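# Move the A-labelled box into the tote by the door

## Task

Find the box whose top shows the letter A and place only that box inside the tote near the door, fully within it and not overhanging the rim. Every other box stays on its desk, nothing new ends up on the floor, and the robot must not topple or finish leaning. The result must hold without the robot supporting it at the end.

## Robot and tools

ROBOT. TidyBot++: a wheeled base 0.54 m long, 0.50 m wide and 0.38 m high on four driven casters. It carries one seven-joint arm with a two-finger gripper. The shoulder sits 0.12 m ahead of the base centre, 0.68 m off the floor. Cameras: base_camera and wrist_camera (the latter sees along the hand's pointing direction). A loose object may occasionally get nudged by something outside the robot.

FRAMES. Base frame: origin on the floor below the base centre, x ahead, y to the left, z upward. hand_pose is reported in it, as the midpoint between the finger pads; its own z axis runs out along the fingers and the fingers close along its y axis. The odometry frame is where the base frame was when the scene began. base_odometry just integrates wheel rotation, so wheel slip looks like motion; heading grows to the left, range -3.142 to 3.142. Expect drift of a few cm and several degrees over roughly thirty moves. base_tilt is in degrees, forward and right positive when leaning that way; tilt and heading carry a fixed bias up to about 1 degree plus noise.

execute_actions. Argument actions: a list holding one action, or empty (then it only reports state and images). Optional cameras: list of "base_camera", "wrist_camera" or "all"; null or omitted gives all, [] gives none; the pictures line lists image order. An action may contain:
- base: exactly one key, each a relative offset from where the base currently is, not a pose. translate_m = metres straight ahead (negative backs up), -2 to 2. strafe_m = metres sideways, left positive, -2 to 2. rotate_rad = radians turned in place, counter-clockwise from above positive, -6.3 to 6.3. A base move counts from the last reported position.
- joints: absolute target angles by name, in radians, plus gripper_pos. joint_1_rad (whole arm about vertical; positive is clockwise from above, opposite to rotate_rad), unbounded. joint_2_rad shoulder, -2.249 to 2.249. joint_3_rad upper-arm twist, unbounded (from 3.14, positive swings a forward-bent forearm rightward). joint_4_rad elbow, -2.579 to 2.579. joint_5_rad forearm twist, unbounded. joint_6_rad wrist, -2.099 to 2.099. joint_7_rad hand twist, unbounded (hand down: positive is counter-clockwise from above; at 1.57 the fingers part left/right). gripper_pos 0 (open, about 85 mm gap) to 1 (closed); gap is roughly 85 x (1 - gripper_pos) mm. Unbounded joints go the short way, so for big turns send pieces under half a revolution. Done tolerances: ±0.039 for joints 1-4, ±0.056 for 5-7, ±0.03 gripper.
- speeds: lower top speeds for this action only: translate_m and strafe_m 0.05 to 0.5 m/s, rotate_rad 0.1 to 1.57 rad/s (maxima are defaults). A base move needing over 8.667 s is refused. No action runs beyond 15 s. Unknown keys or out-of-range numbers cause refusal with no motion. Omitted parts may keep chasing old targets.

wait: seconds 0 to 10; commands nothing, returns state and images. zoom_image: camera plus region [x0, y0, x1, y1] in pixels of that camera's newest full image, top-left origin, at most 504 by 504. finished_scene: scene = current scene number; ends it irreversibly, so the goal must already be stable. After a reported stop, remaining motion calls in the same reply are skipped.

ARM GEOMETRY. Upper arm 0.42 m, forearm 0.31 m, hand 0.31 m to the hand point. With joint_1_rad 0, joint_3_rad 3.14, joint_5_rad 0 the arm stays in the base's x-z plane; segment tilts from vertical (forward positive) are joint_2_rad, joint_2_rad - joint_4_rad, and joint_2_rad - joint_4_rad - joint_6_rad. Sum length x sin for reach ahead of the shoulder, length x cos for height above it. Joints move up to 1.39 rad/s (1.22 for 5-7). The arm begins folded, hand down, protruding up to 0.08 m ahead of the base, elbow up to 1.15 m high. A downward hand reaches at most about 0.94 m high, only near the base. Closed fingertips reach about 20 mm beyond the hand point.

RESULT LINES. base_status / joint_status: done; off_target (resting short, may still push); contact_stop or time_out (target dropped, holding); not_followed / "joint command not followed" with cause (self-collision check withheld arm targets; gripper still acts; targets may be retried later). Base done only means wheels turned as commanded; a blocked base can show done while far short. Gripper at 1 done = empty hand; off_target = holding something. on_its_own = uncommanded motion. motor_effort: percent of max, bracket = noisy peak. ARM HIT = hard self or base contact. Motor temperatures per arm joint; MOTOR HOT from 60 °C, OVER-TEMPERATURE FAULT at 75 °C (arm sags; keys show limit_stop_at_motor_heat, resend targets). Holding loads heats motors, even while you think, and the robot holds the last command during thinking.

ACCURACY. Friction leaves joints slightly off; correct by sending last command + (wanted - read). hand_pose may be off 1-2 cm; trust images. Held loads make the arm sag; never command a loaded joint to its read angle.

AVOID. Catching the arm on anything above about 0.8 m while driving, or pushing/pulling sideways on a raised hand (tipping risk; back away to recover). Driving the arm into objects: torque limits 104.5 N m for joints 1-4 (warning 56.7), 51.3 for 5-7 (warning 29.4); exceeding one freezes the arm 10 s while the base continues. Also avoid drops, slams, hard shoves and objects falling.

Each tool is called after "Emit:" as name(argument=value, ...), one argument or row to a line, values as JSON.

## Session

Emit:
execute_actions(
  actions=[],
)

Scene clock: 0.00 s.
Motor temperatures (°C, as the motors report them): [31 29 29 31 34 33 34]
base_odometry: x=+0.000 y=+0.000 heading=+0.000 (m, m, rad; odometry frame)
base_tilt: forward=+0.0 right=+0.2 (deg)
base_status: not commanded
joint_positions: joint_1_rad=+0.038 joint_2_rad=-0.316 joint_3_rad=+3.117 joint_4_rad=-2.538 joint_5_rad=+0.045 joint_6_rad=-0.844 joint_7_rad=+1.521 gripper_pos=+0.000
joint_status: not commanded
motor_effort: joint_1_rad=+0 joint_2_rad=-1 joint_3_rad=+0 joint_4_rad=+13 joint_5_rad=+0 joint_6_rad=+3 joint_7_rad=+1 (%)
hand_pose: x=+0.2618 y=-0.0119 z=+0.5811 quat_wxyz=(+0.020, +0.999, -0.018, +0.039) (m; base frame)
pictures: base_camera, wrist_camera
Images, in order (width x height): base_camera 644x364, wrist_camera 644x476.

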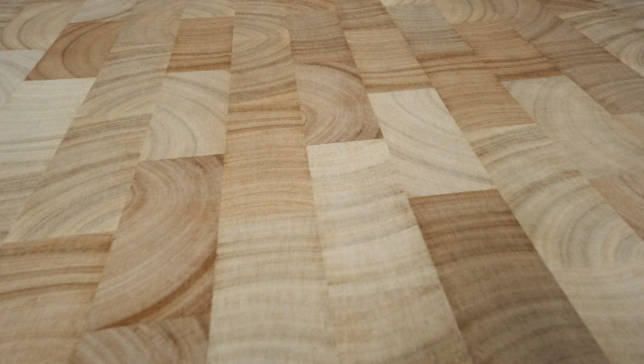

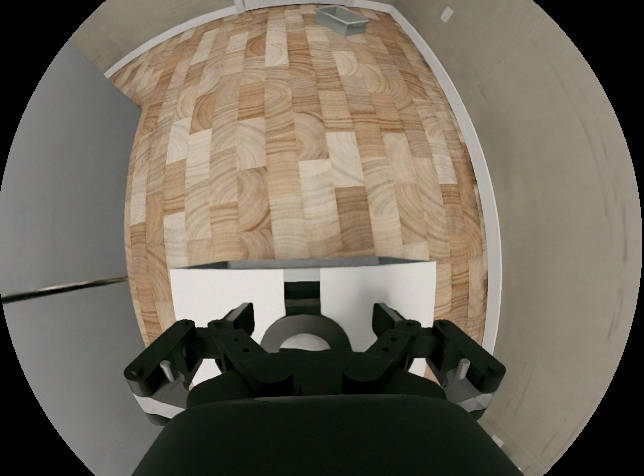

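Emit:
execute_actions(
  actions=[
    {"joints":{"joint_2_rad":-0.5,"joint_4_rad":-2.1,"joint_6_rad":-0.2}},
  ],
  cameras=["wrist_camera"],
)

Scene clock: 5.67 s.
Motor temperatures (°C, as the motors report them): [31 29 29 31 34 33 34]
base_odometry: x=+0.000 y=+0.000 heading=+0.000 (m, m, rad; odometry frame)
base_tilt: forward=-0.1 right=+0.2 (deg)
base_status: not commanded
joint_positions: joint_1_rad=+0.038 joint_2_rad=-0.483 joint_3_rad=+3.117 joint_4_rad=-2.112 joint_5_rad=+0.045 joint_6_rad=-0.214 joint_7_rad=+1.521 gripper_pos=+0.000
joint_status: all done
motor_effort: joint_1_rad=+0(0) joint_2_rad=-4(5) joint_3_rad=+0(0) joint_4_rad=+21(21) joint_5_rad=+0(0) joint_6_rad=+10(10) joint_7_rad=+1(1) (%)
hand_pose: x=+0.5369 y=-0.0053 z=+0.9522 quat_wxyz=(+0.011, +0.796, -0.008, +0.604) (m; base frame)
pictures: wrist_camera
Images, in order (width x height): wrist_camera 644x476.

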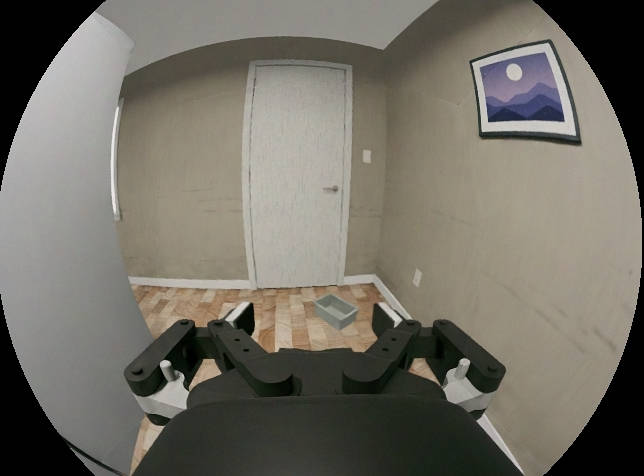

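Emit:
execute_actions(
  actions=[
    {"base":{"translate_m":1.0}},
  ],
)

Scene clock: 10.43 s.
Motor temperatures (°C, as the motors report them): [31 29 29 31 34 33 34]
base_odometry: x=+1.000 y=-0.001 heading=-0.001 (m, m, rad; odometry frame)
base_tilt: forward=-0.1 right=+0.1 (deg)
base_status: done
joint_positions: joint_1_rad=+0.038 joint_2_rad=-0.489 joint_3_rad=+3.117 joint_4_rad=-2.112 joint_5_rad=+0.045 joint_6_rad=-0.214 joint_7_rad=+1.521 gripper_pos=+0.000
joint_status: not commanded
motor_effort: joint_1_rad=+0(0) joint_2_rad=-3(7) joint_3_rad=+0(1) joint_4_rad=+21(22) joint_5_rad=+0(0) joint_6_rad=+10(10) joint_7_rad=+1(1) (%)
hand_pose: x=+0.5352 y=-0.0052 z=+0.9547 quat_wxyz=(+0.012, +0.795, -0.008, +0.607) (m; base frame)
pictures: base_camera, wrist_camera
Images, in order (width x height): base_camera 644x364, wrist_camera 644x476.

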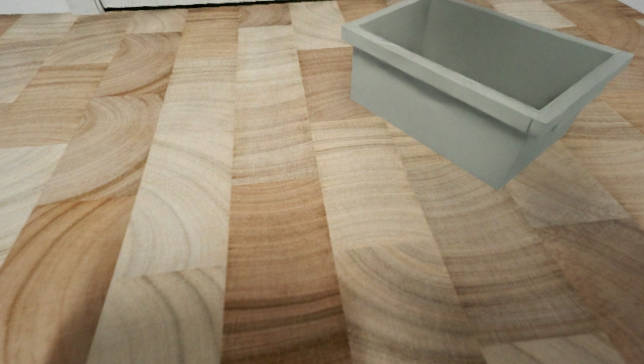

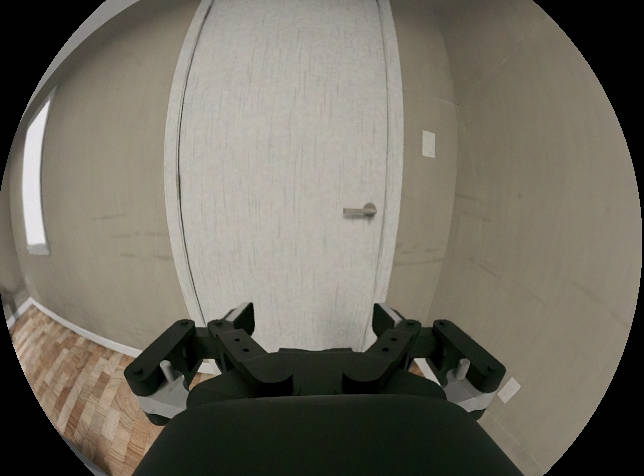

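Emit:
execute_actions(
  actions=[
    {"joints":{"joint_1_rad":-0.8}},
  ],
  cameras=["wrist_camera"],
)

Scene clock: 14.23 s.
Motor temperatures (°C, as the motors report them): [31 29 29 31 34 33 34]
base_odometry: x=+1.000 y=-0.001 heading=-0.001 (m, m, rad; odometry frame)
base_tilt: forward=-0.1 right=+0.1 (deg)
base_status: not commanded
joint_positions: joint_1_rad=-0.790 joint_2_rad=-0.489 joint_3_rad=+3.117 joint_4_rad=-2.112 joint_5_rad=+0.045 joint_6_rad=-0.214 joint_7_rad=+1.521 gripper_pos=+0.000
joint_status: all done
motor_effort: joint_1_rad=+0(1) joint_2_rad=-3(3) joint_3_rad=+0(1) joint_4_rad=+21(21) joint_5_rad=+0(0) joint_6_rad=+11(10) joint_7_rad=+1(1) (%)
hand_pose: x=+0.4046 y=+0.3029 z=+0.9547 quat_wxyz=(-0.233, +0.731, +0.312, +0.560) (m; base frame)
pictures: wrist_camera
Images, in order (width x height): wrist_camera 644x476.

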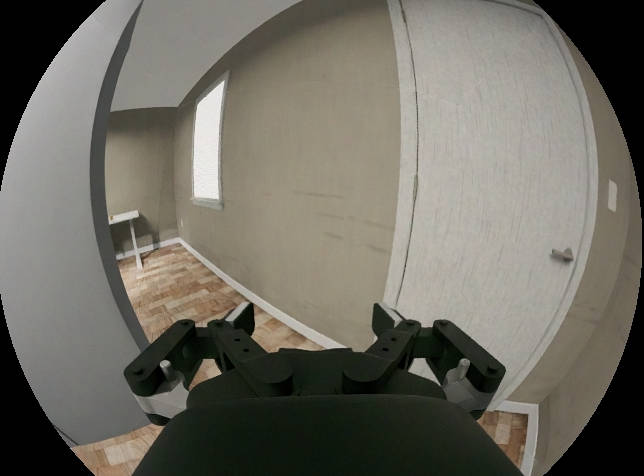

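Emit:
execute_actions(
  actions=[
    {"joints":{"joint_1_rad":0.0,"joint_2_rad":-0.2,"joint_4_rad":-2.0,"joint_6_rad":-1.3}},
  ],
  cameras=["wrist_camera"],
)

Scene clock: 17.30 s.
Motor temperatures (°C, as the motors report them): [31 29 29 31 34 33 34]
base_odometry: x=+1.000 y=-0.001 heading=-0.001 (m, m, rad; odometry frame)
base_tilt: forward=+0.0 right=+0.1 (deg)
base_status: not commanded
joint_positions: joint_1_rad=-0.011 joint_2_rad=-0.222 joint_3_rad=+3.117 joint_4_rad=-2.020 joint_5_rad=+0.045 joint_6_rad=-1.282 joint_7_rad=+1.521 gripper_pos=+0.000
joint_status: all done
motor_effort: joint_1_rad=+0(0) joint_2_rad=-8(8) joint_3_rad=+0(1) joint_4_rad=+16(22) joint_5_rad=+1(0) joint_6_rad=+2(10) joint_7_rad=+1(1) (%)
hand_pose: x=+0.3520 y=-0.0037 z=+0.7111 quat_wxyz=(+0.023, +0.999, -0.001, +0.032) (m; base frame)
pictures: wrist_camera
Images, in order (width x height): wrist_camera 644x476.

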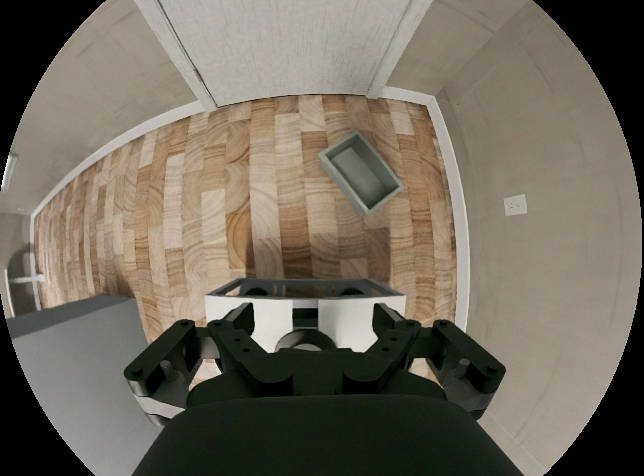

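Emit:
execute_actions(
  actions=[
    {"base":{"strafe_m":0.5},"joints":{"joint_2_rad":-0.35,"joint_4_rad":-2.3,"joint_6_rad":-1.1}},
  ],
  cameras=[],
)

Emit:
execute_actions(
  actions=[
    {"base":{"translate_m":0.62}},
  ],
  cameras=["wrist_camera"],
)

Scene clock: 23.17 s.
Motor temperatures (°C, as the motors report them): [31 29 29 31 34 33 34]
base_odometry: x=+1.001 y=+0.499 heading=-0.001 (m, m, rad; odometry frame)
base_tilt: forward=-0.1 right=+0.1 (deg)
base_status: done
joint_positions: joint_1_rad=-0.010 joint_2_rad=-0.330 joint_3_rad=+3.117 joint_4_rad=-2.285 joint_5_rad=+0.045 joint_6_rad=-1.122 joint_7_rad=+1.521 gripper_pos=+0.000
joint_status: all done
motor_effort: joint_1_rad=-1(1) joint_2_rad=-3(9) joint_3_rad=+0(1) joint_4_rad=+15(16) joint_5_rad=+0(2) joint_6_rad=+2(2) joint_7_rad=+1(1) (%)
hand_pose: x=+0.2946 y=-0.0056 z=+0.6518 quat_wxyz=(+0.023, +0.999, +0.001, +0.034) (m; base frame)
pictures: none
No camera images: the call's "cameras" was empty. Leave "cameras" out to get every camera's image.

Scene clock: 25.77 s.
Motor temperatures (°C, as the motors report them): [31 29 29 31 34 33 34]
base_odometry: x=+1.621 y=+0.499 heading=-0.001 (m, m, rad; odometry frame)
base_tilt: forward=+0.0 right=+0.1 (deg)
base_status: done
joint_positions: joint_1_rad=-0.010 joint_2_rad=-0.336 joint_3_rad=+3.117 joint_4_rad=-2.285 joint_5_rad=+0.045 joint_6_rad=-1.117 joint_7_rad=+1.521 gripper_pos=+0.000
joint_status: not commanded
motor_effort: joint_1_rad=-1(0) joint_2_rad=-3(5) joint_3_rad=+0(0) joint_4_rad=+15(16) joint_5_rad=+1(1) joint_6_rad=+2(2) joint_7_rad=+1(0) (%)
hand_pose: x=+0.2958 y=-0.0056 z=+0.6526 quat_wxyz=(+0.023, +0.999, +0.001, +0.038) (m; base frame)
pictures: wrist_camera
Images, in order (width x height): wrist_camera 644x476.

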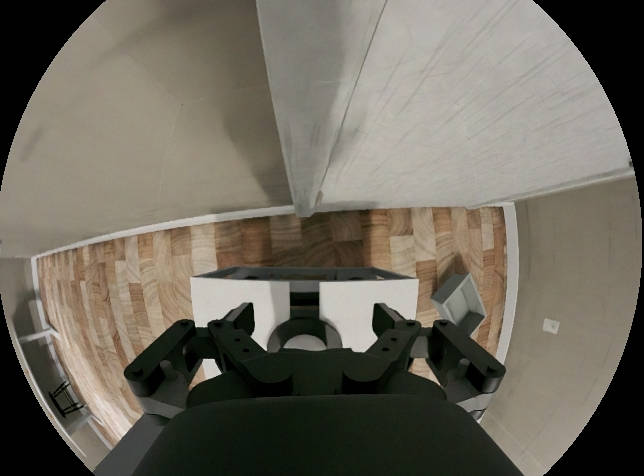

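Emit:
execute_actions(
  actions=[
    {"base":{"rotate_rad":1.571}},
  ],
  cameras=[],
)

Emit:
execute_actions(
  actions=[
    {"base":{"translate_m":0.8},"joints":{"joint_2_rad":-0.5,"joint_4_rad":-2.1,"joint_6_rad":-0.3}},
  ],
)

Scene clock: 29.10 s.
Motor temperatures (°C, as the motors report them): [31 29 29 31 34 33 34]
base_odometry: x=+1.621 y=+0.499 heading=+1.569 (m, m, rad; odometry frame)
base_tilt: forward=-0.1 right=+0.1 (deg)
base_status: done
joint_positions: joint_1_rad=-0.010 joint_2_rad=-0.336 joint_3_rad=+3.117 joint_4_rad=-2.285 joint_5_rad=+0.045 joint_6_rad=-1.117 joint_7_rad=+1.521 gripper_pos=+0.000
joint_status: not commanded
motor_effort: joint_1_rad=+0(1) joint_2_rad=-3(3) joint_3_rad=+0(1) joint_4_rad=+15(15) joint_5_rad=+0(1) joint_6_rad=+2(3) joint_7_rad=+1(1) (%)
hand_pose: x=+0.2958 y=-0.0056 z=+0.6526 quat_wxyz=(+0.023, +0.999, +0.001, +0.038) (m; base frame)
pictures: none
No camera images: the call's "cameras" was empty. Leave "cameras" out to get every camera's image.

Scene clock: 32.07 s.
Motor temperatures (°C, as the motors report them): [31 29 29 31 34 33 34]
base_odometry: x=+1.621 y=+1.299 heading=+1.570 (m, m, rad; odometry frame)
base_tilt: forward=-0.1 right=+0.1 (deg)
base_status: done
joint_positions: joint_1_rad=-0.010 joint_2_rad=-0.496 joint_3_rad=+3.117 joint_4_rad=-2.104 joint_5_rad=+0.045 joint_6_rad=-0.303 joint_7_rad=+1.521 gripper_pos=+0.000
joint_status: all done
motor_effort: joint_1_rad=+0(0) joint_2_rad=-2(7) joint_3_rad=+0(0) joint_4_rad=+21(22) joint_5_rad=+0(0) joint_6_rad=+10(10) joint_7_rad=+1(1) (%)
hand_pose: x=+0.5260 y=+0.0130 z=+0.9361 quat_wxyz=(-0.001, +0.817, +0.010, +0.577) (m; base frame)
pictures: base_camera, wrist_camera
Images, in order (width x height): base_camera 644x364, wrist_camera 644x476.

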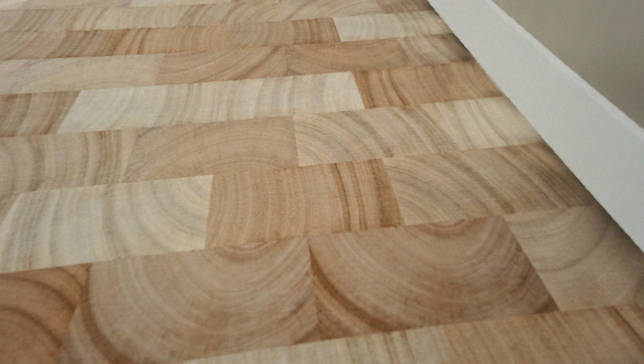

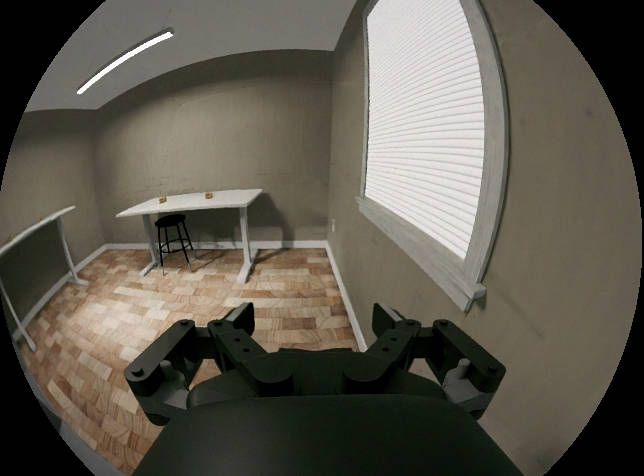

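Emit:
execute_actions(
  actions=[
    {"base":{"rotate_rad":0.2}},
  ],
  cameras=[],
)

Emit:
execute_actions(
  actions=[
    {"base":{"translate_m":0.7},"joints":{"joint_1_rad":-0.6,"joint_2_rad":-0.3,"joint_4_rad":-1.5,"joint_6_rad":-0.8}},
  ],
)

Scene clock: 37.27 s.
Motor temperatures (°C, as the motors report them): [31 29 29 31 34 33 34]
base_odometry: x=+1.621 y=+1.300 heading=+1.770 (m, m, rad; odometry frame)
base_tilt: forward=-0.1 right=+0.1 (deg)
base_status: done
joint_positions: joint_1_rad=-0.008 joint_2_rad=-0.496 joint_3_rad=+3.117 joint_4_rad=-2.104 joint_5_rad=+0.045 joint_6_rad=-0.303 joint_7_rad=+1.521 gripper_pos=+0.000
joint_status: not commanded
motor_effort: joint_1_rad=+0(1) joint_2_rad=-3(4) joint_3_rad=+0(2) joint_4_rad=+21(21) joint_5_rad=+0(0) joint_6_rad=+10(10) joint_7_rad=+1(1) (%)
hand_pose: x=+0.5260 y=+0.0123 z=+0.9361 quat_wxyz=(+0.000, +0.817, +0.009, +0.577) (m; base frame)
pictures: none
No camera images: the call's "cameras" was empty. Leave "cameras" out to get every camera's image.

Scene clock: 40.03 s.
Motor temperatures (°C, as the motors report them): [31 29 29 31 34 33 34]
base_odometry: x=+1.481 y=+1.986 heading=+1.771 (m, m, rad; odometry frame)
base_tilt: forward=+0.0 right=+0.1 (deg)
base_status: done
joint_positions: joint_1_rad=-0.589 joint_2_rad=-0.312 joint_3_rad=+3.117 joint_4_rad=-1.517 joint_5_rad=+0.045 joint_6_rad=-0.779 joint_7_rad=+1.521 gripper_pos=+0.000
joint_status: all done
motor_effort: joint_1_rad=+0(1) joint_2_rad=-9(12) joint_3_rad=+0(1) joint_4_rad=+19(22) joint_5_rad=+0(1) joint_6_rad=+10(10) joint_7_rad=+1(1) (%)
hand_pose: x=+0.4899 y=+0.2536 z=+1.0696 quat_wxyz=(-0.154, +0.802, +0.239, +0.525) (m; base frame)
pictures: base_camera, wrist_camera
Images, in order (width x height): base_camera 644x364, wrist_camera 644x476.

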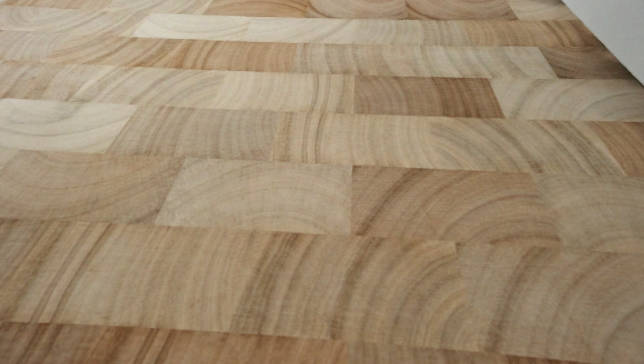

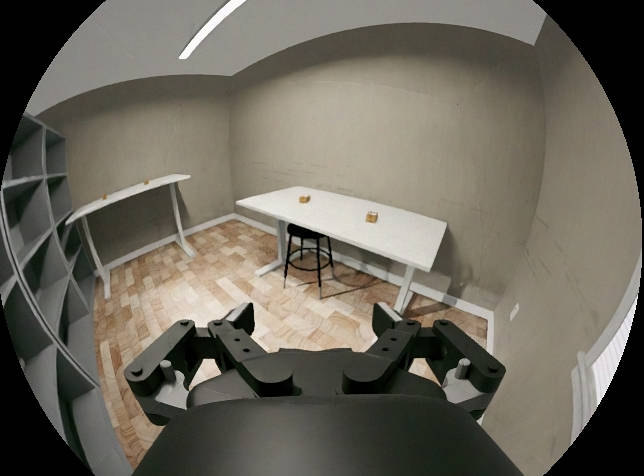

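Emit:
zoom_image(
  camera="wrist_camera",
  region=[270, 170, 410, 250],
)

Emit:
zoom_image(
  camera="wrist_camera",
  region=[60, 150, 200, 230],
)

Region (270, 170, 410, 250) of wrist_camera's 644x476 image, scaled by 3.600; it fills the top 288 rows of this view, and the rest is white.

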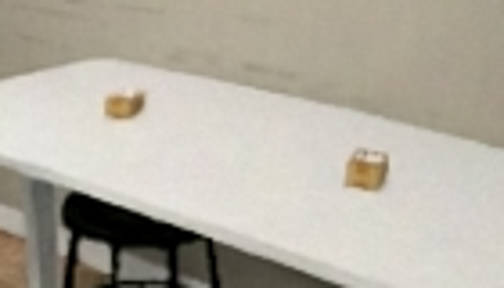

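Region (60, 150, 200, 230) of wrist_camera's 644x476 image, scaled by 3.600; it fills the top 288 rows of this view, and the rest is white.

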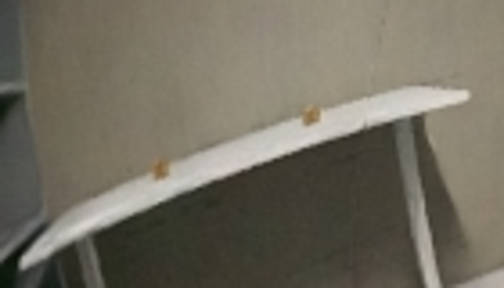

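Emit:
execute_actions(
  actions=[
    {"base":{"rotate_rad":-0.08},"joints":{"joint_1_rad":0.0,"joint_2_rad":-0.1,"joint_4_rad":-1.1,"joint_6_rad":-1.4}},
  ],
  cameras=[],
)

Emit:
execute_actions(
  actions=[
    {"base":{"translate_m":0.6}},
  ],
  cameras=[],
)

Emit:
execute_actions(
  actions=[
    {"base":{"strafe_m":0.95}},
  ],
)

Scene clock: 49.50 s.
Motor temperatures (°C, as the motors report them): [31 29 29 32 34 33 34]
base_odometry: x=+1.481 y=+1.986 heading=+1.691 (m, m, rad; odometry frame)
base_tilt: forward=+0.0 right=+0.2 (deg)
base_status: done
joint_positions: joint_1_rad=-0.010 joint_2_rad=-0.122 joint_3_rad=+3.117 joint_4_rad=-1.119 joint_5_rad=+0.045 joint_6_rad=-1.380 joint_7_rad=+1.521 gripper_pos=+0.000
joint_status: all done
motor_effort: joint_1_rad=+0(1) joint_2_rad=-13(14) joint_3_rad=+0(2) joint_4_rad=+17(20) joint_5_rad=+1(1) joint_6_rad=+7(10) joint_7_rad=+1(1) (%)
hand_pose: x=+0.5470 y=+0.0034 z=+1.0460 quat_wxyz=(+0.008, +0.927, -0.011, +0.374) (m; base frame)
pictures: none
No camera images: the call's "cameras" was empty. Leave "cameras" out to get every camera's image.

Scene clock: 52.07 s.
Motor temperatures (°C, as the motors report them): [31 29 29 32 34 33 34]
base_odometry: x=+1.410 y=+2.582 heading=+1.690 (m, m, rad; odometry frame)
base_tilt: forward=+0.0 right=+0.1 (deg)
base_status: done
joint_positions: joint_1_rad=-0.010 joint_2_rad=-0.106 joint_3_rad=+3.117 joint_4_rad=-1.116 joint_5_rad=+0.045 joint_6_rad=-1.382 joint_7_rad=+1.521 gripper_pos=+0.000
joint_status: not commanded
motor_effort: joint_1_rad=+0(1) joint_2_rad=-15(17) joint_3_rad=+0(1) joint_4_rad=+17(18) joint_5_rad=+0(0) joint_6_rad=+7(8) joint_7_rad=+1(1) (%)
hand_pose: x=+0.5525 y=+0.0034 z=+1.0399 quat_wxyz=(+0.008, +0.930, -0.011, +0.367) (m; base frame)
pictures: none
No camera images: the call's "cameras" was empty. Leave "cameras" out to get every camera's image.

Scene clock: 55.33 s.
Motor temperatures (°C, as the motors report them): [31 29 29 32 34 33 34]
base_odometry: x=+0.467 y=+2.470 heading=+1.690 (m, m, rad; odometry frame)
base_tilt: forward=-0.1 right=+0.1 (deg)
base_status: done
joint_positions: joint_1_rad=-0.007 joint_2_rad=-0.106 joint_3_rad=+3.117 joint_4_rad=-1.115 joint_5_rad=+0.045 joint_6_rad=-1.382 joint_7_rad=+1.521 gripper_pos=+0.000
joint_status: not commanded
motor_effort: joint_1_rad=+1(2) joint_2_rad=-14(15) joint_3_rad=+0(2) joint_4_rad=+17(17) joint_5_rad=+1(1) joint_6_rad=+8(7) joint_7_rad=+1(1) (%)
hand_pose: x=+0.5525 y=+0.0023 z=+1.0400 quat_wxyz=(+0.008, +0.930, -0.012, +0.367) (m; base frame)
pictures: base_camera, wrist_camera
Images, in order (width x height): base_camera 644x364, wrist_camera 644x476.

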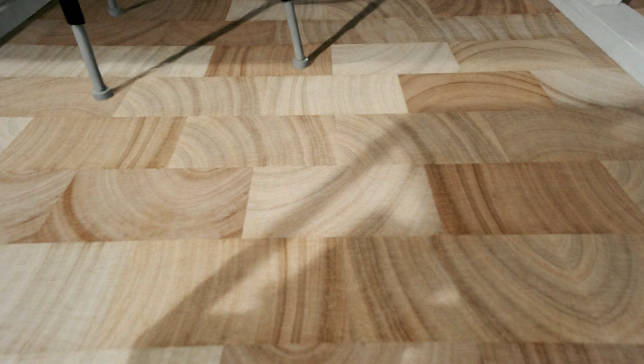

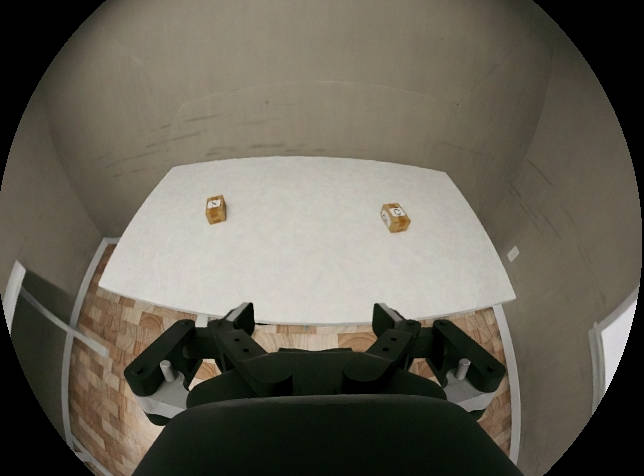

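Emit:
zoom_image(
  camera="wrist_camera",
  region=[365, 190, 425, 245],
)

Emit:
zoom_image(
  camera="wrist_camera",
  region=[185, 182, 245, 237],
)

Region (365, 190, 425, 245) of wrist_camera's 644x476 image, scaled by 8.400; it fills the top 462 rows of this view, and the rest is white.

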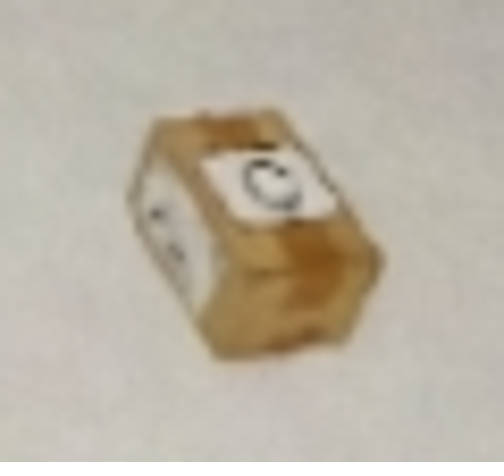

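Region (185, 182, 245, 237) of wrist_camera's 644x476 image, scaled by 8.400; it fills the top 462 rows of this view, and the rest is white.

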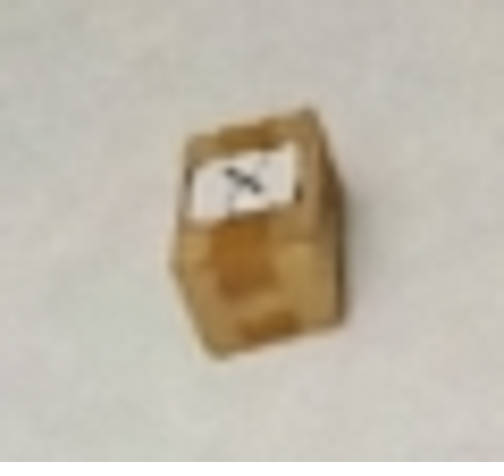

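Emit:
execute_actions(
  actions=[
    {"base":{"translate_m":-0.3},"joints":{"joint_2_rad":-0.3,"joint_4_rad":-0.9,"joint_6_rad":-1.5}},
  ],
  cameras=[],
)

Emit:
execute_actions(
  actions=[
    {"base":{"rotate_rad":1.571}},
  ],
  cameras=["wrist_camera"],
)

Emit:
execute_actions(
  actions=[
    {"base":{"translate_m":0.9}},
  ],
)

Scene clock: 62.20 s.
Motor temperatures (°C, as the motors report them): [31 29 29 32 34 33 34]
base_odometry: x=+0.502 y=+2.171 heading=+1.689 (m, m, rad; odometry frame)
base_tilt: forward=-0.1 right=+0.1 (deg)
base_status: done
joint_positions: joint_1_rad=-0.007 joint_2_rad=-0.316 joint_3_rad=+3.117 joint_4_rad=-0.907 joint_5_rad=+0.045 joint_6_rad=-1.481 joint_7_rad=+1.521 gripper_pos=+0.000
joint_status: all done
motor_effort: joint_1_rad=-1(0) joint_2_rad=-1(20) joint_3_rad=+0(0) joint_4_rad=+13(18) joint_5_rad=+0(1) joint_6_rad=+9(10) joint_7_rad=+1(1) (%)
hand_pose: x=+0.4361 y=+0.0010 z=+1.1936 quat_wxyz=(+0.003, +0.860, -0.016, +0.510) (m; base frame)
pictures: none
No camera images: the call's "cameras" was empty. Leave "cameras" out to get every camera's image.

Scene clock: 64.50 s.
Motor temperatures (°C, as the motors report them): [31 29 29 32 34 33 34]
base_odometry: x=+0.502 y=+2.171 heading=-3.024 (m, m, rad; odometry frame)
base_tilt: forward=-0.1 right=+0.1 (deg)
base_status: done
joint_positions: joint_1_rad=-0.007 joint_2_rad=-0.313 joint_3_rad=+3.117 joint_4_rad=-0.907 joint_5_rad=+0.045 joint_6_rad=-1.481 joint_7_rad=+1.521 gripper_pos=+0.000
joint_status: not commanded
motor_effort: joint_1_rad=+0(1) joint_2_rad=-1(4) joint_3_rad=+0(2) joint_4_rad=+13(14) joint_5_rad=+0(1) joint_6_rad=+10(10) joint_7_rad=+1(1) (%)
hand_pose: x=+0.4376 y=+0.0010 z=+1.1927 quat_wxyz=(+0.003, +0.861, -0.016, +0.509) (m; base frame)
pictures: wrist_camera
Images, in order (width x height): wrist_camera 644x476.

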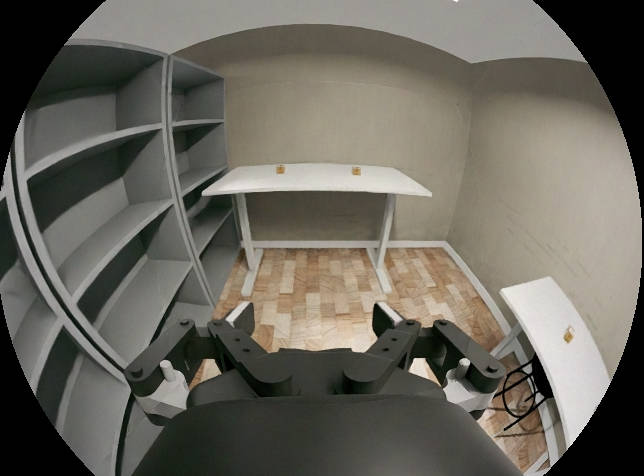

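Scene clock: 67.67 s.
Motor temperatures (°C, as the motors report them): [31 29 29 32 34 33 34]
base_odometry: x=-0.392 y=+2.065 heading=-3.023 (m, m, rad; odometry frame)
base_tilt: forward=-0.1 right=+0.1 (deg)
base_status: done
joint_positions: joint_1_rad=-0.007 joint_2_rad=-0.304 joint_3_rad=+3.117 joint_4_rad=-0.907 joint_5_rad=+0.045 joint_6_rad=-1.481 joint_7_rad=+1.521 gripper_pos=+0.000
joint_status: not commanded
motor_effort: joint_1_rad=+0(1) joint_2_rad=-4(6) joint_3_rad=+0(1) joint_4_rad=+14(14) joint_5_rad=+1(1) joint_6_rad=+9(9) joint_7_rad=+1(1) (%)
hand_pose: x=+0.4423 y=+0.0010 z=+1.1894 quat_wxyz=(+0.003, +0.863, -0.016, +0.505) (m; base frame)
pictures: base_camera, wrist_camera
Images, in order (width x height): base_camera 644x364, wrist_camera 644x476.

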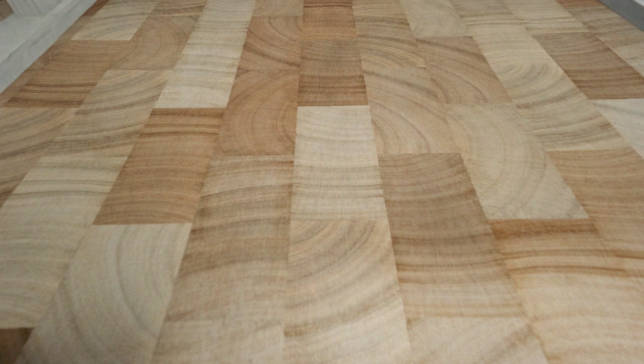

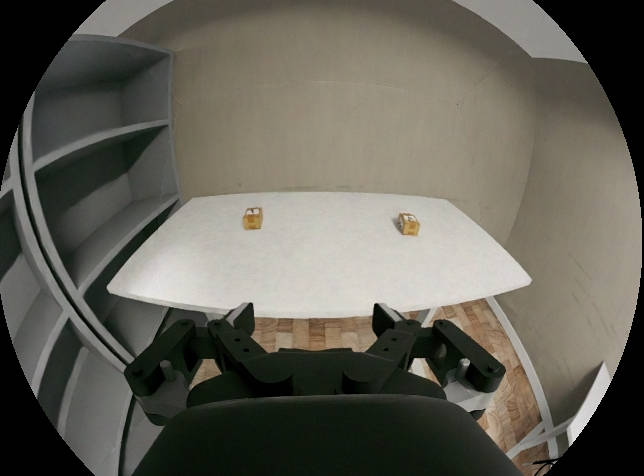

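Emit:
zoom_image(
  camera="wrist_camera",
  region=[228, 195, 278, 240],
)

Emit:
zoom_image(
  camera="wrist_camera",
  region=[385, 200, 435, 245],
)

Region (228, 195, 278, 240) of wrist_camera's 644x476 image, scaled by 10.080; it fills the top 454 rows of this view, and the rest is white.

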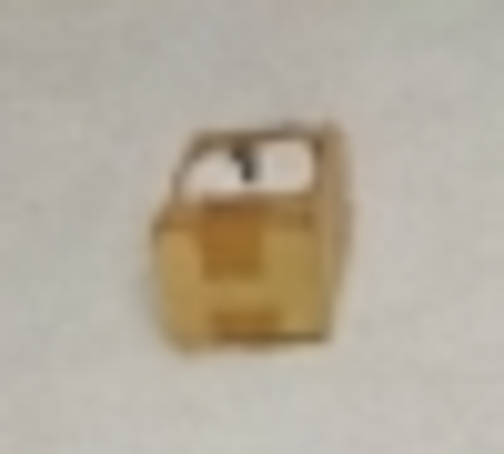

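Region (385, 200, 435, 245) of wrist_camera's 644x476 image, scaled by 10.080; it fills the top 454 rows of this view, and the rest is white.

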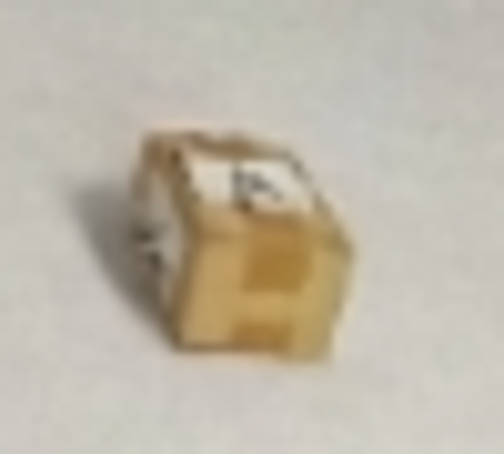

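Emit:
execute_actions(
  actions=[
    {"base":{"strafe_m":-0.33},"joints":{"joint_1_rad":0.01,"joint_2_rad":-0.1,"joint_3_rad":3.165,"joint_4_rad":-0.7,"joint_5_rad":-0.04,"joint_6_rad":-1.7,"joint_7_rad":1.62}},
  ],
  cameras=[],
)

Emit:
execute_actions(
  actions=[
    {"base":{"translate_m":0.22}},
  ],
)

Scene clock: 75.50 s.
Motor temperatures (°C, as the motors report them): [31 29 29 32 34 33 34]
base_odometry: x=-0.431 y=+2.393 heading=-3.023 (m, m, rad; odometry frame)
base_tilt: forward=-0.1 right=+0.1 (deg)
base_status: done
joint_positions: joint_1_rad=+0.001 joint_2_rad=-0.104 joint_3_rad=+3.152 joint_4_rad=-0.718 joint_5_rad=-0.019 joint_6_rad=-1.679 joint_7_rad=+1.588 gripper_pos=+0.000
joint_status: all done
motor_effort: joint_1_rad=+0(1) joint_2_rad=-9(13) joint_3_rad=-1(2) joint_4_rad=+13(14) joint_5_rad=+0(2) joint_6_rad=+8(9) joint_7_rad=+1(1) (%)
hand_pose: x=+0.4902 y=+0.0024 z=+1.1513 quat_wxyz=(-0.003, +0.911, +0.007, +0.412) (m; base frame)
pictures: none
No camera images: the call's "cameras" was empty. Leave "cameras" out to get every camera's image.

Scene clock: 77.20 s.
Motor temperatures (°C, as the motors report them): [31 29 29 32 34 33 34]
base_odometry: x=-0.650 y=+2.367 heading=-3.023 (m, m, rad; odometry frame)
base_tilt: forward=-0.1 right=+0.1 (deg)
base_status: done
joint_positions: joint_1_rad=+0.001 joint_2_rad=-0.094 joint_3_rad=+3.152 joint_4_rad=-0.715 joint_5_rad=-0.019 joint_6_rad=-1.680 joint_7_rad=+1.588 gripper_pos=+0.000
joint_status: not commanded
motor_effort: joint_1_rad=+0(0) joint_2_rad=-11(15) joint_3_rad=+0(0) joint_4_rad=+13(14) joint_5_rad=-1(0) joint_6_rad=+8(9) joint_7_rad=+1(1) (%)
hand_pose: x=+0.4943 y=+0.0025 z=+1.1486 quat_wxyz=(-0.003, +0.913, +0.007, +0.408) (m; base frame)
pictures: base_camera, wrist_camera
Images, in order (width x height): base_camera 644x364, wrist_camera 644x476.

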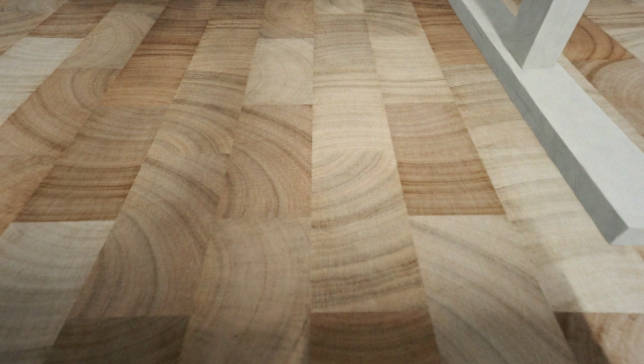

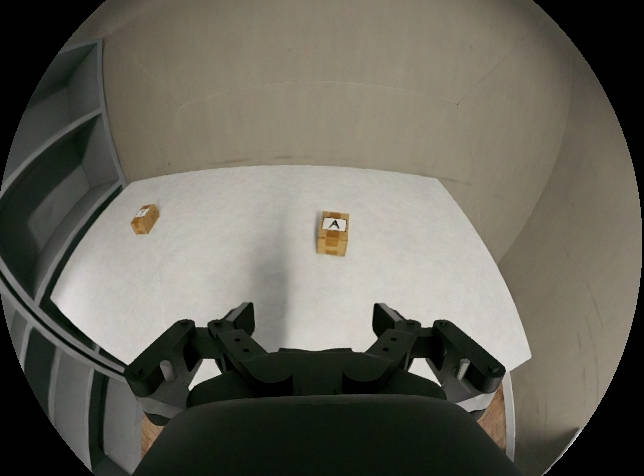

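Emit:
execute_actions(
  actions=[
    {"base":{"strafe_m":-0.035}},
  ],
  cameras=[],
)

Emit:
execute_actions(
  actions=[
    {"base":{"translate_m":0.08},"joints":{"joint_2_rad":0.06,"joint_4_rad":-0.74,"joint_6_rad":-1.54}},
  ],
)

Scene clock: 84.90 s.
Motor temperatures (°C, as the motors report them): [31 29 29 32 34 33 34]
base_odometry: x=-0.654 y=+2.401 heading=-3.023 (m, m, rad; odometry frame)
base_tilt: forward=-0.1 right=+0.2 (deg)
base_status: done
joint_positions: joint_1_rad=+0.003 joint_2_rad=-0.094 joint_3_rad=+3.156 joint_4_rad=-0.715 joint_5_rad=-0.021 joint_6_rad=-1.680 joint_7_rad=+1.588 gripper_pos=+0.000
joint_status: not commanded
motor_effort: joint_1_rad=+0(1) joint_2_rad=-11(12) joint_3_rad=-1(2) joint_4_rad=+14(14) joint_5_rad=+0(1) joint_6_rad=+8(8) joint_7_rad=+1(1) (%)
hand_pose: x=+0.4943 y=+0.0007 z=+1.1487 quat_wxyz=(-0.003, +0.913, +0.005, +0.408) (m; base frame)
pictures: none
No camera images: the call's "cameras" was empty. Leave "cameras" out to get every camera's image.

Scene clock: 86.40 s.
Motor temperatures (°C, as the motors report them): [31 29 29 32 34 33 34]
base_odometry: x=-0.734 y=+2.392 heading=-3.023 (m, m, rad; odometry frame)
base_tilt: forward=+0.0 right=+0.1 (deg)
base_status: done
joint_positions: joint_1_rad=+0.003 joint_2_rad=+0.069 joint_3_rad=+3.156 joint_4_rad=-0.736 joint_5_rad=-0.021 joint_6_rad=-1.555 joint_7_rad=+1.588 gripper_pos=+0.000
joint_status: all done
motor_effort: joint_1_rad=+0(0) joint_2_rad=-18(27) joint_3_rad=+0(1) joint_4_rad=+15(18) joint_5_rad=+0(1) joint_6_rad=+8(10) joint_7_rad=+1(1) (%)
hand_pose: x=+0.5941 y=+0.0000 z=+1.0985 quat_wxyz=(-0.003, +0.925, +0.004, +0.381) (m; base frame)
pictures: base_camera, wrist_camera
Images, in order (width x height): base_camera 644x364, wrist_camera 644x476.

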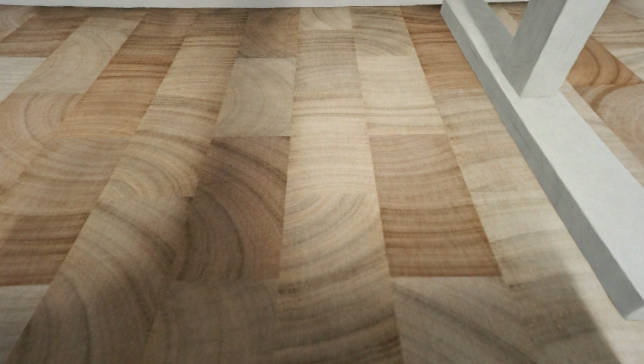

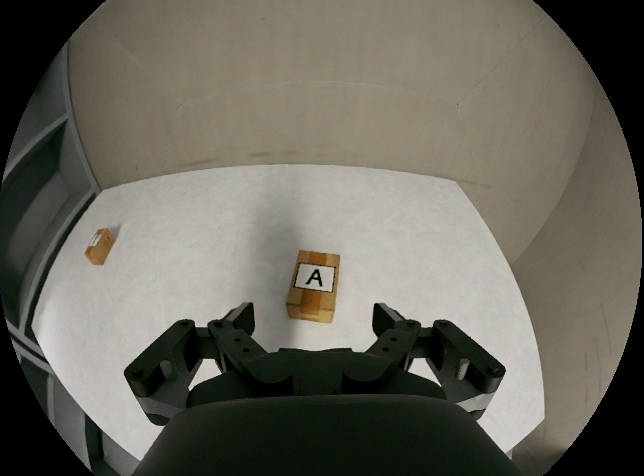

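Emit:
execute_actions(
  actions=[
    {"joints":{"joint_2_rad":0.125,"joint_4_rad":-0.975,"joint_6_rad":-1.24}},
  ],
  cameras=["wrist_camera"],
)

Scene clock: 90.70 s.
Motor temperatures (°C, as the motors report them): [31 29 29 32 34 33 34]
base_odometry: x=-0.734 y=+2.392 heading=-3.023 (m, m, rad; odometry frame)
base_tilt: forward=+0.0 right=+0.2 (deg)
base_status: not commanded
joint_positions: joint_1_rad=+0.003 joint_2_rad=+0.118 joint_3_rad=+3.156 joint_4_rad=-0.963 joint_5_rad=-0.021 joint_6_rad=-1.260 joint_7_rad=+1.588 gripper_pos=+0.000
joint_status: all done
motor_effort: joint_1_rad=+0(0) joint_2_rad=-24(26) joint_3_rad=+0(0) joint_4_rad=+18(20) joint_5_rad=+0(0) joint_6_rad=+8(9) joint_7_rad=+1(1) (%)
hand_pose: x=+0.6695 y=-0.0014 z=+1.0308 quat_wxyz=(-0.003, +0.921, +0.001, +0.390) (m; base frame)
pictures: wrist_camera
Images, in order (width x height): wrist_camera 644x476.

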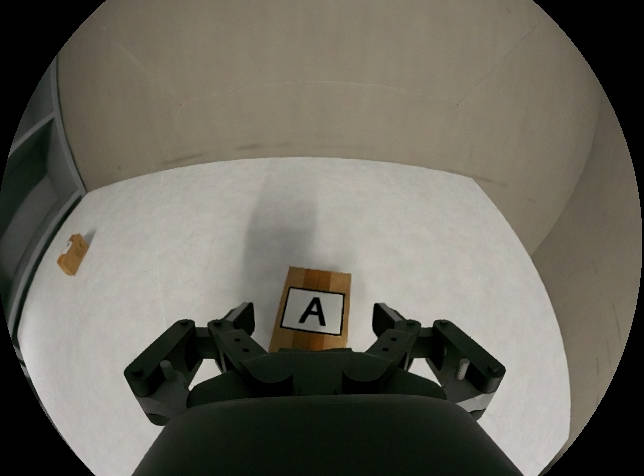

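Emit:
execute_actions(
  actions=[
    {"joints":{"joint_2_rad":0.135,"joint_4_rad":-1.09,"joint_6_rad":-1.13}},
  ],
  cameras=["wrist_camera"],
)

Scene clock: 93.50 s.
Motor temperatures (°C, as the motors report them): [31 29 29 32 34 33 34]
base_odometry: x=-0.734 y=+2.392 heading=-3.023 (m, m, rad; odometry frame)
base_tilt: forward=+0.0 right=+0.1 (deg)
base_status: not commanded
joint_positions: joint_1_rad=+0.003 joint_2_rad=+0.124 joint_3_rad=+3.156 joint_4_rad=-1.077 joint_5_rad=-0.021 joint_6_rad=-1.151 joint_7_rad=+1.588 gripper_pos=+0.000
joint_status: all done
motor_effort: joint_1_rad=+0(0) joint_2_rad=-25(26) joint_3_rad=+0(0) joint_4_rad=+18(19) joint_5_rad=+0(0) joint_6_rad=+7(8) joint_7_rad=+1(1) (%)
hand_pose: x=+0.6852 y=-0.0019 z=+0.9940 quat_wxyz=(-0.003, +0.923, +0.000, +0.385) (m; base frame)
pictures: wrist_camera
Images, in order (width x height): wrist_camera 644x476.

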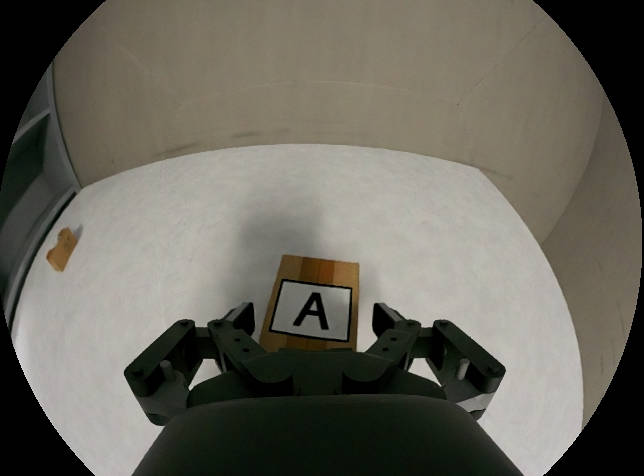

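Emit:
execute_actions(
  actions=[
    {"joints":{"joint_4_rad":-1.185,"joint_6_rad":-1.045}},
  ],
  cameras=["wrist_camera"],
)

Scene clock: 97.37 s.
Motor temperatures (°C, as the motors report them): [31 29 29 32 34 33 34]
base_odometry: x=-0.734 y=+2.392 heading=-3.023 (m, m, rad; odometry frame)
base_tilt: forward=+0.0 right=+0.1 (deg)
base_status: not commanded
joint_positions: joint_1_rad=+0.003 joint_2_rad=+0.124 joint_3_rad=+3.156 joint_4_rad=-1.166 joint_5_rad=-0.021 joint_6_rad=-1.065 joint_7_rad=+1.588 gripper_pos=+0.000
joint_status: all done
motor_effort: joint_1_rad=+0(1) joint_2_rad=-24(25) joint_3_rad=+0(1) joint_4_rad=+18(19) joint_5_rad=+0(1) joint_6_rad=+7(8) joint_7_rad=+1(1) (%)
hand_pose: x=+0.6936 y=-0.0024 z=+0.9670 quat_wxyz=(-0.003, +0.923, -0.001, +0.384) (m; base frame)
pictures: wrist_camera
Images, in order (width x height): wrist_camera 644x476.

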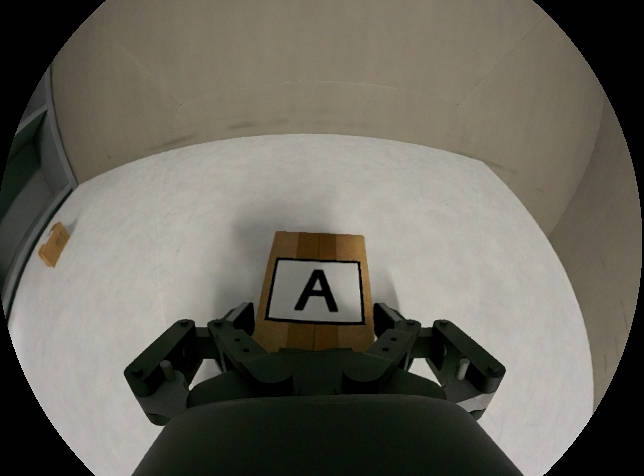

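Emit:
execute_actions(
  actions=[
    {"joints":{"gripper_pos":1.0}},
  ],
  cameras=["wrist_camera"],
)

Scene clock: 99.33 s.
Motor temperatures (°C, as the motors report them): [31 29 29 32 34 33 34]
base_odometry: x=-0.734 y=+2.392 heading=-3.023 (m, m, rad; odometry frame)
base_tilt: forward=+0.0 right=+0.1 (deg)
base_status: not commanded
joint_positions: joint_1_rad=+0.003 joint_2_rad=+0.118 joint_3_rad=+3.156 joint_4_rad=-1.167 joint_5_rad=-0.021 joint_6_rad=-1.056 joint_7_rad=+1.588 gripper_pos=+0.317
joint_status: gripper_pos off_target (ended at +0.317, target +1.000)
motor_effort: joint_1_rad=+0(1) joint_2_rad=-21(27) joint_3_rad=+0(1) joint_4_rad=+16(20) joint_5_rad=-1(1) joint_6_rad=+7(9) joint_7_rad=+1(1) (%)
hand_pose: x=+0.6938 y=-0.0024 z=+0.9714 quat_wxyz=(-0.003, +0.921, -0.001, +0.390) (m; base frame)
pictures: wrist_camera
Images, in order (width x height): wrist_camera 644x476.

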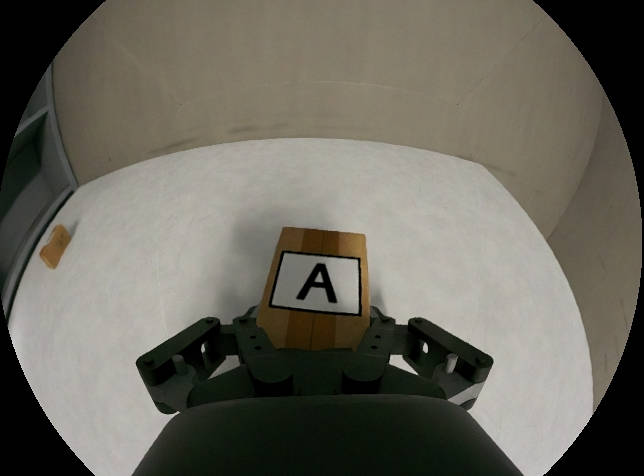

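Emit:
execute_actions(
  actions=[
    {"joints":{"gripper_pos":0.0,"joint_4_rad":-1.13}},
  ],
  cameras=[],
)

Emit:
execute_actions(
  actions=[
    {"base":{"translate_m":0.025}},
  ],
  cameras=["wrist_camera"],
)

Scene clock: 102.13 s.
Motor temperatures (°C, as the motors report them): [31 29 29 32 34 33 34]
base_odometry: x=-0.734 y=+2.392 heading=-3.023 (m, m, rad; odometry frame)
base_tilt: forward=-0.1 right=+0.2 (deg)
base_status: not commanded
joint_positions: joint_1_rad=+0.003 joint_2_rad=+0.128 joint_3_rad=+3.156 joint_4_rad=-1.148 joint_5_rad=-0.021 joint_6_rad=-1.056 joint_7_rad=+1.588 gripper_pos=+0.000
joint_status: all done
motor_effort: joint_1_rad=+0(0) joint_2_rad=-25(27) joint_3_rad=+0(0) joint_4_rad=+19(20) joint_5_rad=+0(1) joint_6_rad=+8(8) joint_7_rad=+1(1) (%)
hand_pose: x=+0.6991 y=-0.0024 z=+0.9754 quat_wxyz=(-0.003, +0.919, -0.001, +0.394) (m; base frame)
pictures: none
No camera images: the call's "cameras" was empty. Leave "cameras" out to get every camera's image.

Scene clock: 102.87 s.
Motor temperatures (°C, as the motors report them): [31 29 29 32 34 33 34]
base_odometry: x=-0.759 y=+2.390 heading=-3.024 (m, m, rad; odometry frame)
base_tilt: forward=-0.1 right=+0.1 (deg)
base_status: done
joint_positions: joint_1_rad=+0.003 joint_2_rad=+0.132 joint_3_rad=+3.156 joint_4_rad=-1.144 joint_5_rad=-0.021 joint_6_rad=-1.056 joint_7_rad=+1.588 gripper_pos=+0.000
joint_status: not commanded
motor_effort: joint_1_rad=+0(1) joint_2_rad=-24(29) joint_3_rad=+0(1) joint_4_rad=+19(20) joint_5_rad=+0(1) joint_6_rad=+7(8) joint_7_rad=+1(1) (%)
hand_pose: x=+0.7007 y=-0.0025 z=+0.9753 quat_wxyz=(-0.003, +0.919, -0.001, +0.394) (m; base frame)
pictures: wrist_camera
Images, in order (width x height): wrist_camera 644x476.

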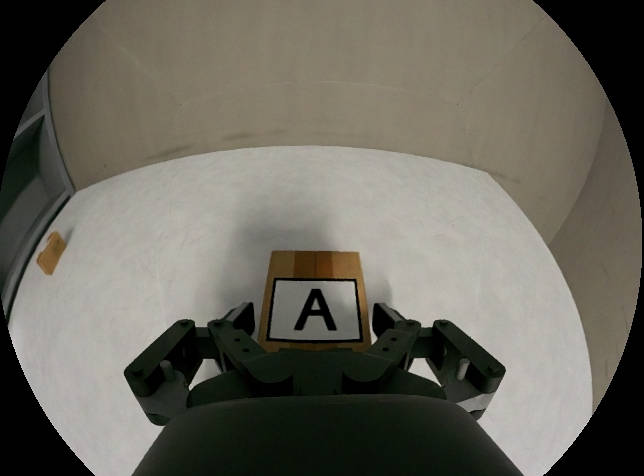

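Emit:
execute_actions(
  actions=[
    {"joints":{"gripper_pos":1.0}},
  ],
  cameras=["wrist_camera"],
)

Scene clock: 105.60 s.
Motor temperatures (°C, as the motors report them): [31 29 29 32 34 33 34]
base_odometry: x=-0.759 y=+2.390 heading=-3.024 (m, m, rad; odometry frame)
base_tilt: forward=+0.0 right=+0.1 (deg)
base_status: not commanded
joint_positions: joint_1_rad=+0.003 joint_2_rad=+0.128 joint_3_rad=+3.156 joint_4_rad=-1.134 joint_5_rad=-0.021 joint_6_rad=-1.056 joint_7_rad=+1.588 gripper_pos=+0.331
joint_status: gripper_pos off_target (ended at +0.331, target +1.000)
motor_effort: joint_1_rad=+0(1) joint_2_rad=-23(25) joint_3_rad=-1(1) joint_4_rad=+18(19) joint_5_rad=-1(1) joint_6_rad=+7(8) joint_7_rad=+1(0) (%)
hand_pose: x=+0.7008 y=-0.0025 z=+0.9827 quat_wxyz=(-0.003, +0.917, -0.001, +0.400) (m; base frame)
pictures: wrist_camera
Images, in order (width x height): wrist_camera 644x476.

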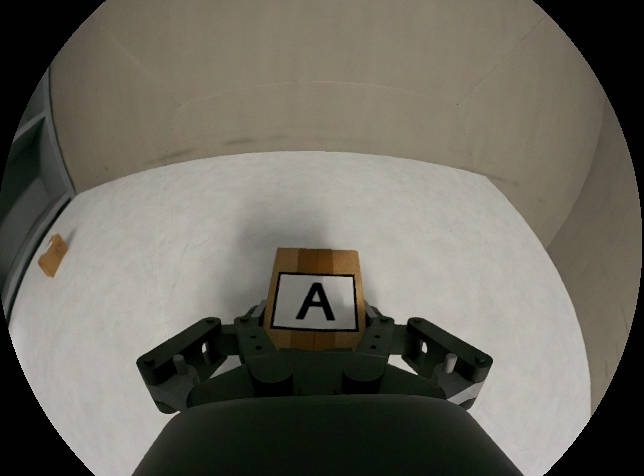

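Emit:
execute_actions(
  actions=[
    {"joints":{"joint_2_rad":0.05,"joint_4_rad":-0.95,"joint_6_rad":-1.25}},
  ],
  cameras=["wrist_camera"],
)

Scene clock: 107.87 s.
Motor temperatures (°C, as the motors report them): [31 29 29 32 34 33 34]
base_odometry: x=-0.759 y=+2.390 heading=-3.024 (m, m, rad; odometry frame)
base_tilt: forward=+0.0 right=+0.1 (deg)
base_status: not commanded
joint_positions: joint_1_rad=+0.003 joint_2_rad=+0.058 joint_3_rad=+3.156 joint_4_rad=-0.965 joint_5_rad=-0.021 joint_6_rad=-1.233 joint_7_rad=+1.588 gripper_pos=+0.331
joint_status: all done
motor_effort: joint_1_rad=+0(1) joint_2_rad=-21(30) joint_3_rad=+0(1) joint_4_rad=+18(21) joint_5_rad=+0(1) joint_6_rad=+9(10) joint_7_rad=+1(1) (%)
hand_pose: x=+0.6530 y=-0.0014 z=+1.0680 quat_wxyz=(-0.003, +0.904, +0.001, +0.428) (m; base frame)
pictures: wrist_camera
Images, in order (width x height): wrist_camera 644x476.

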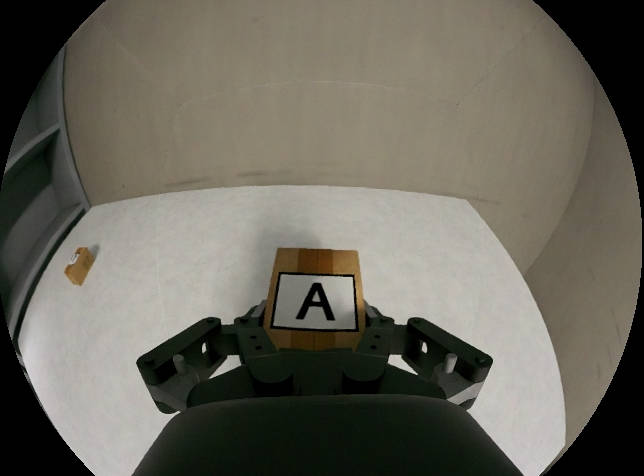

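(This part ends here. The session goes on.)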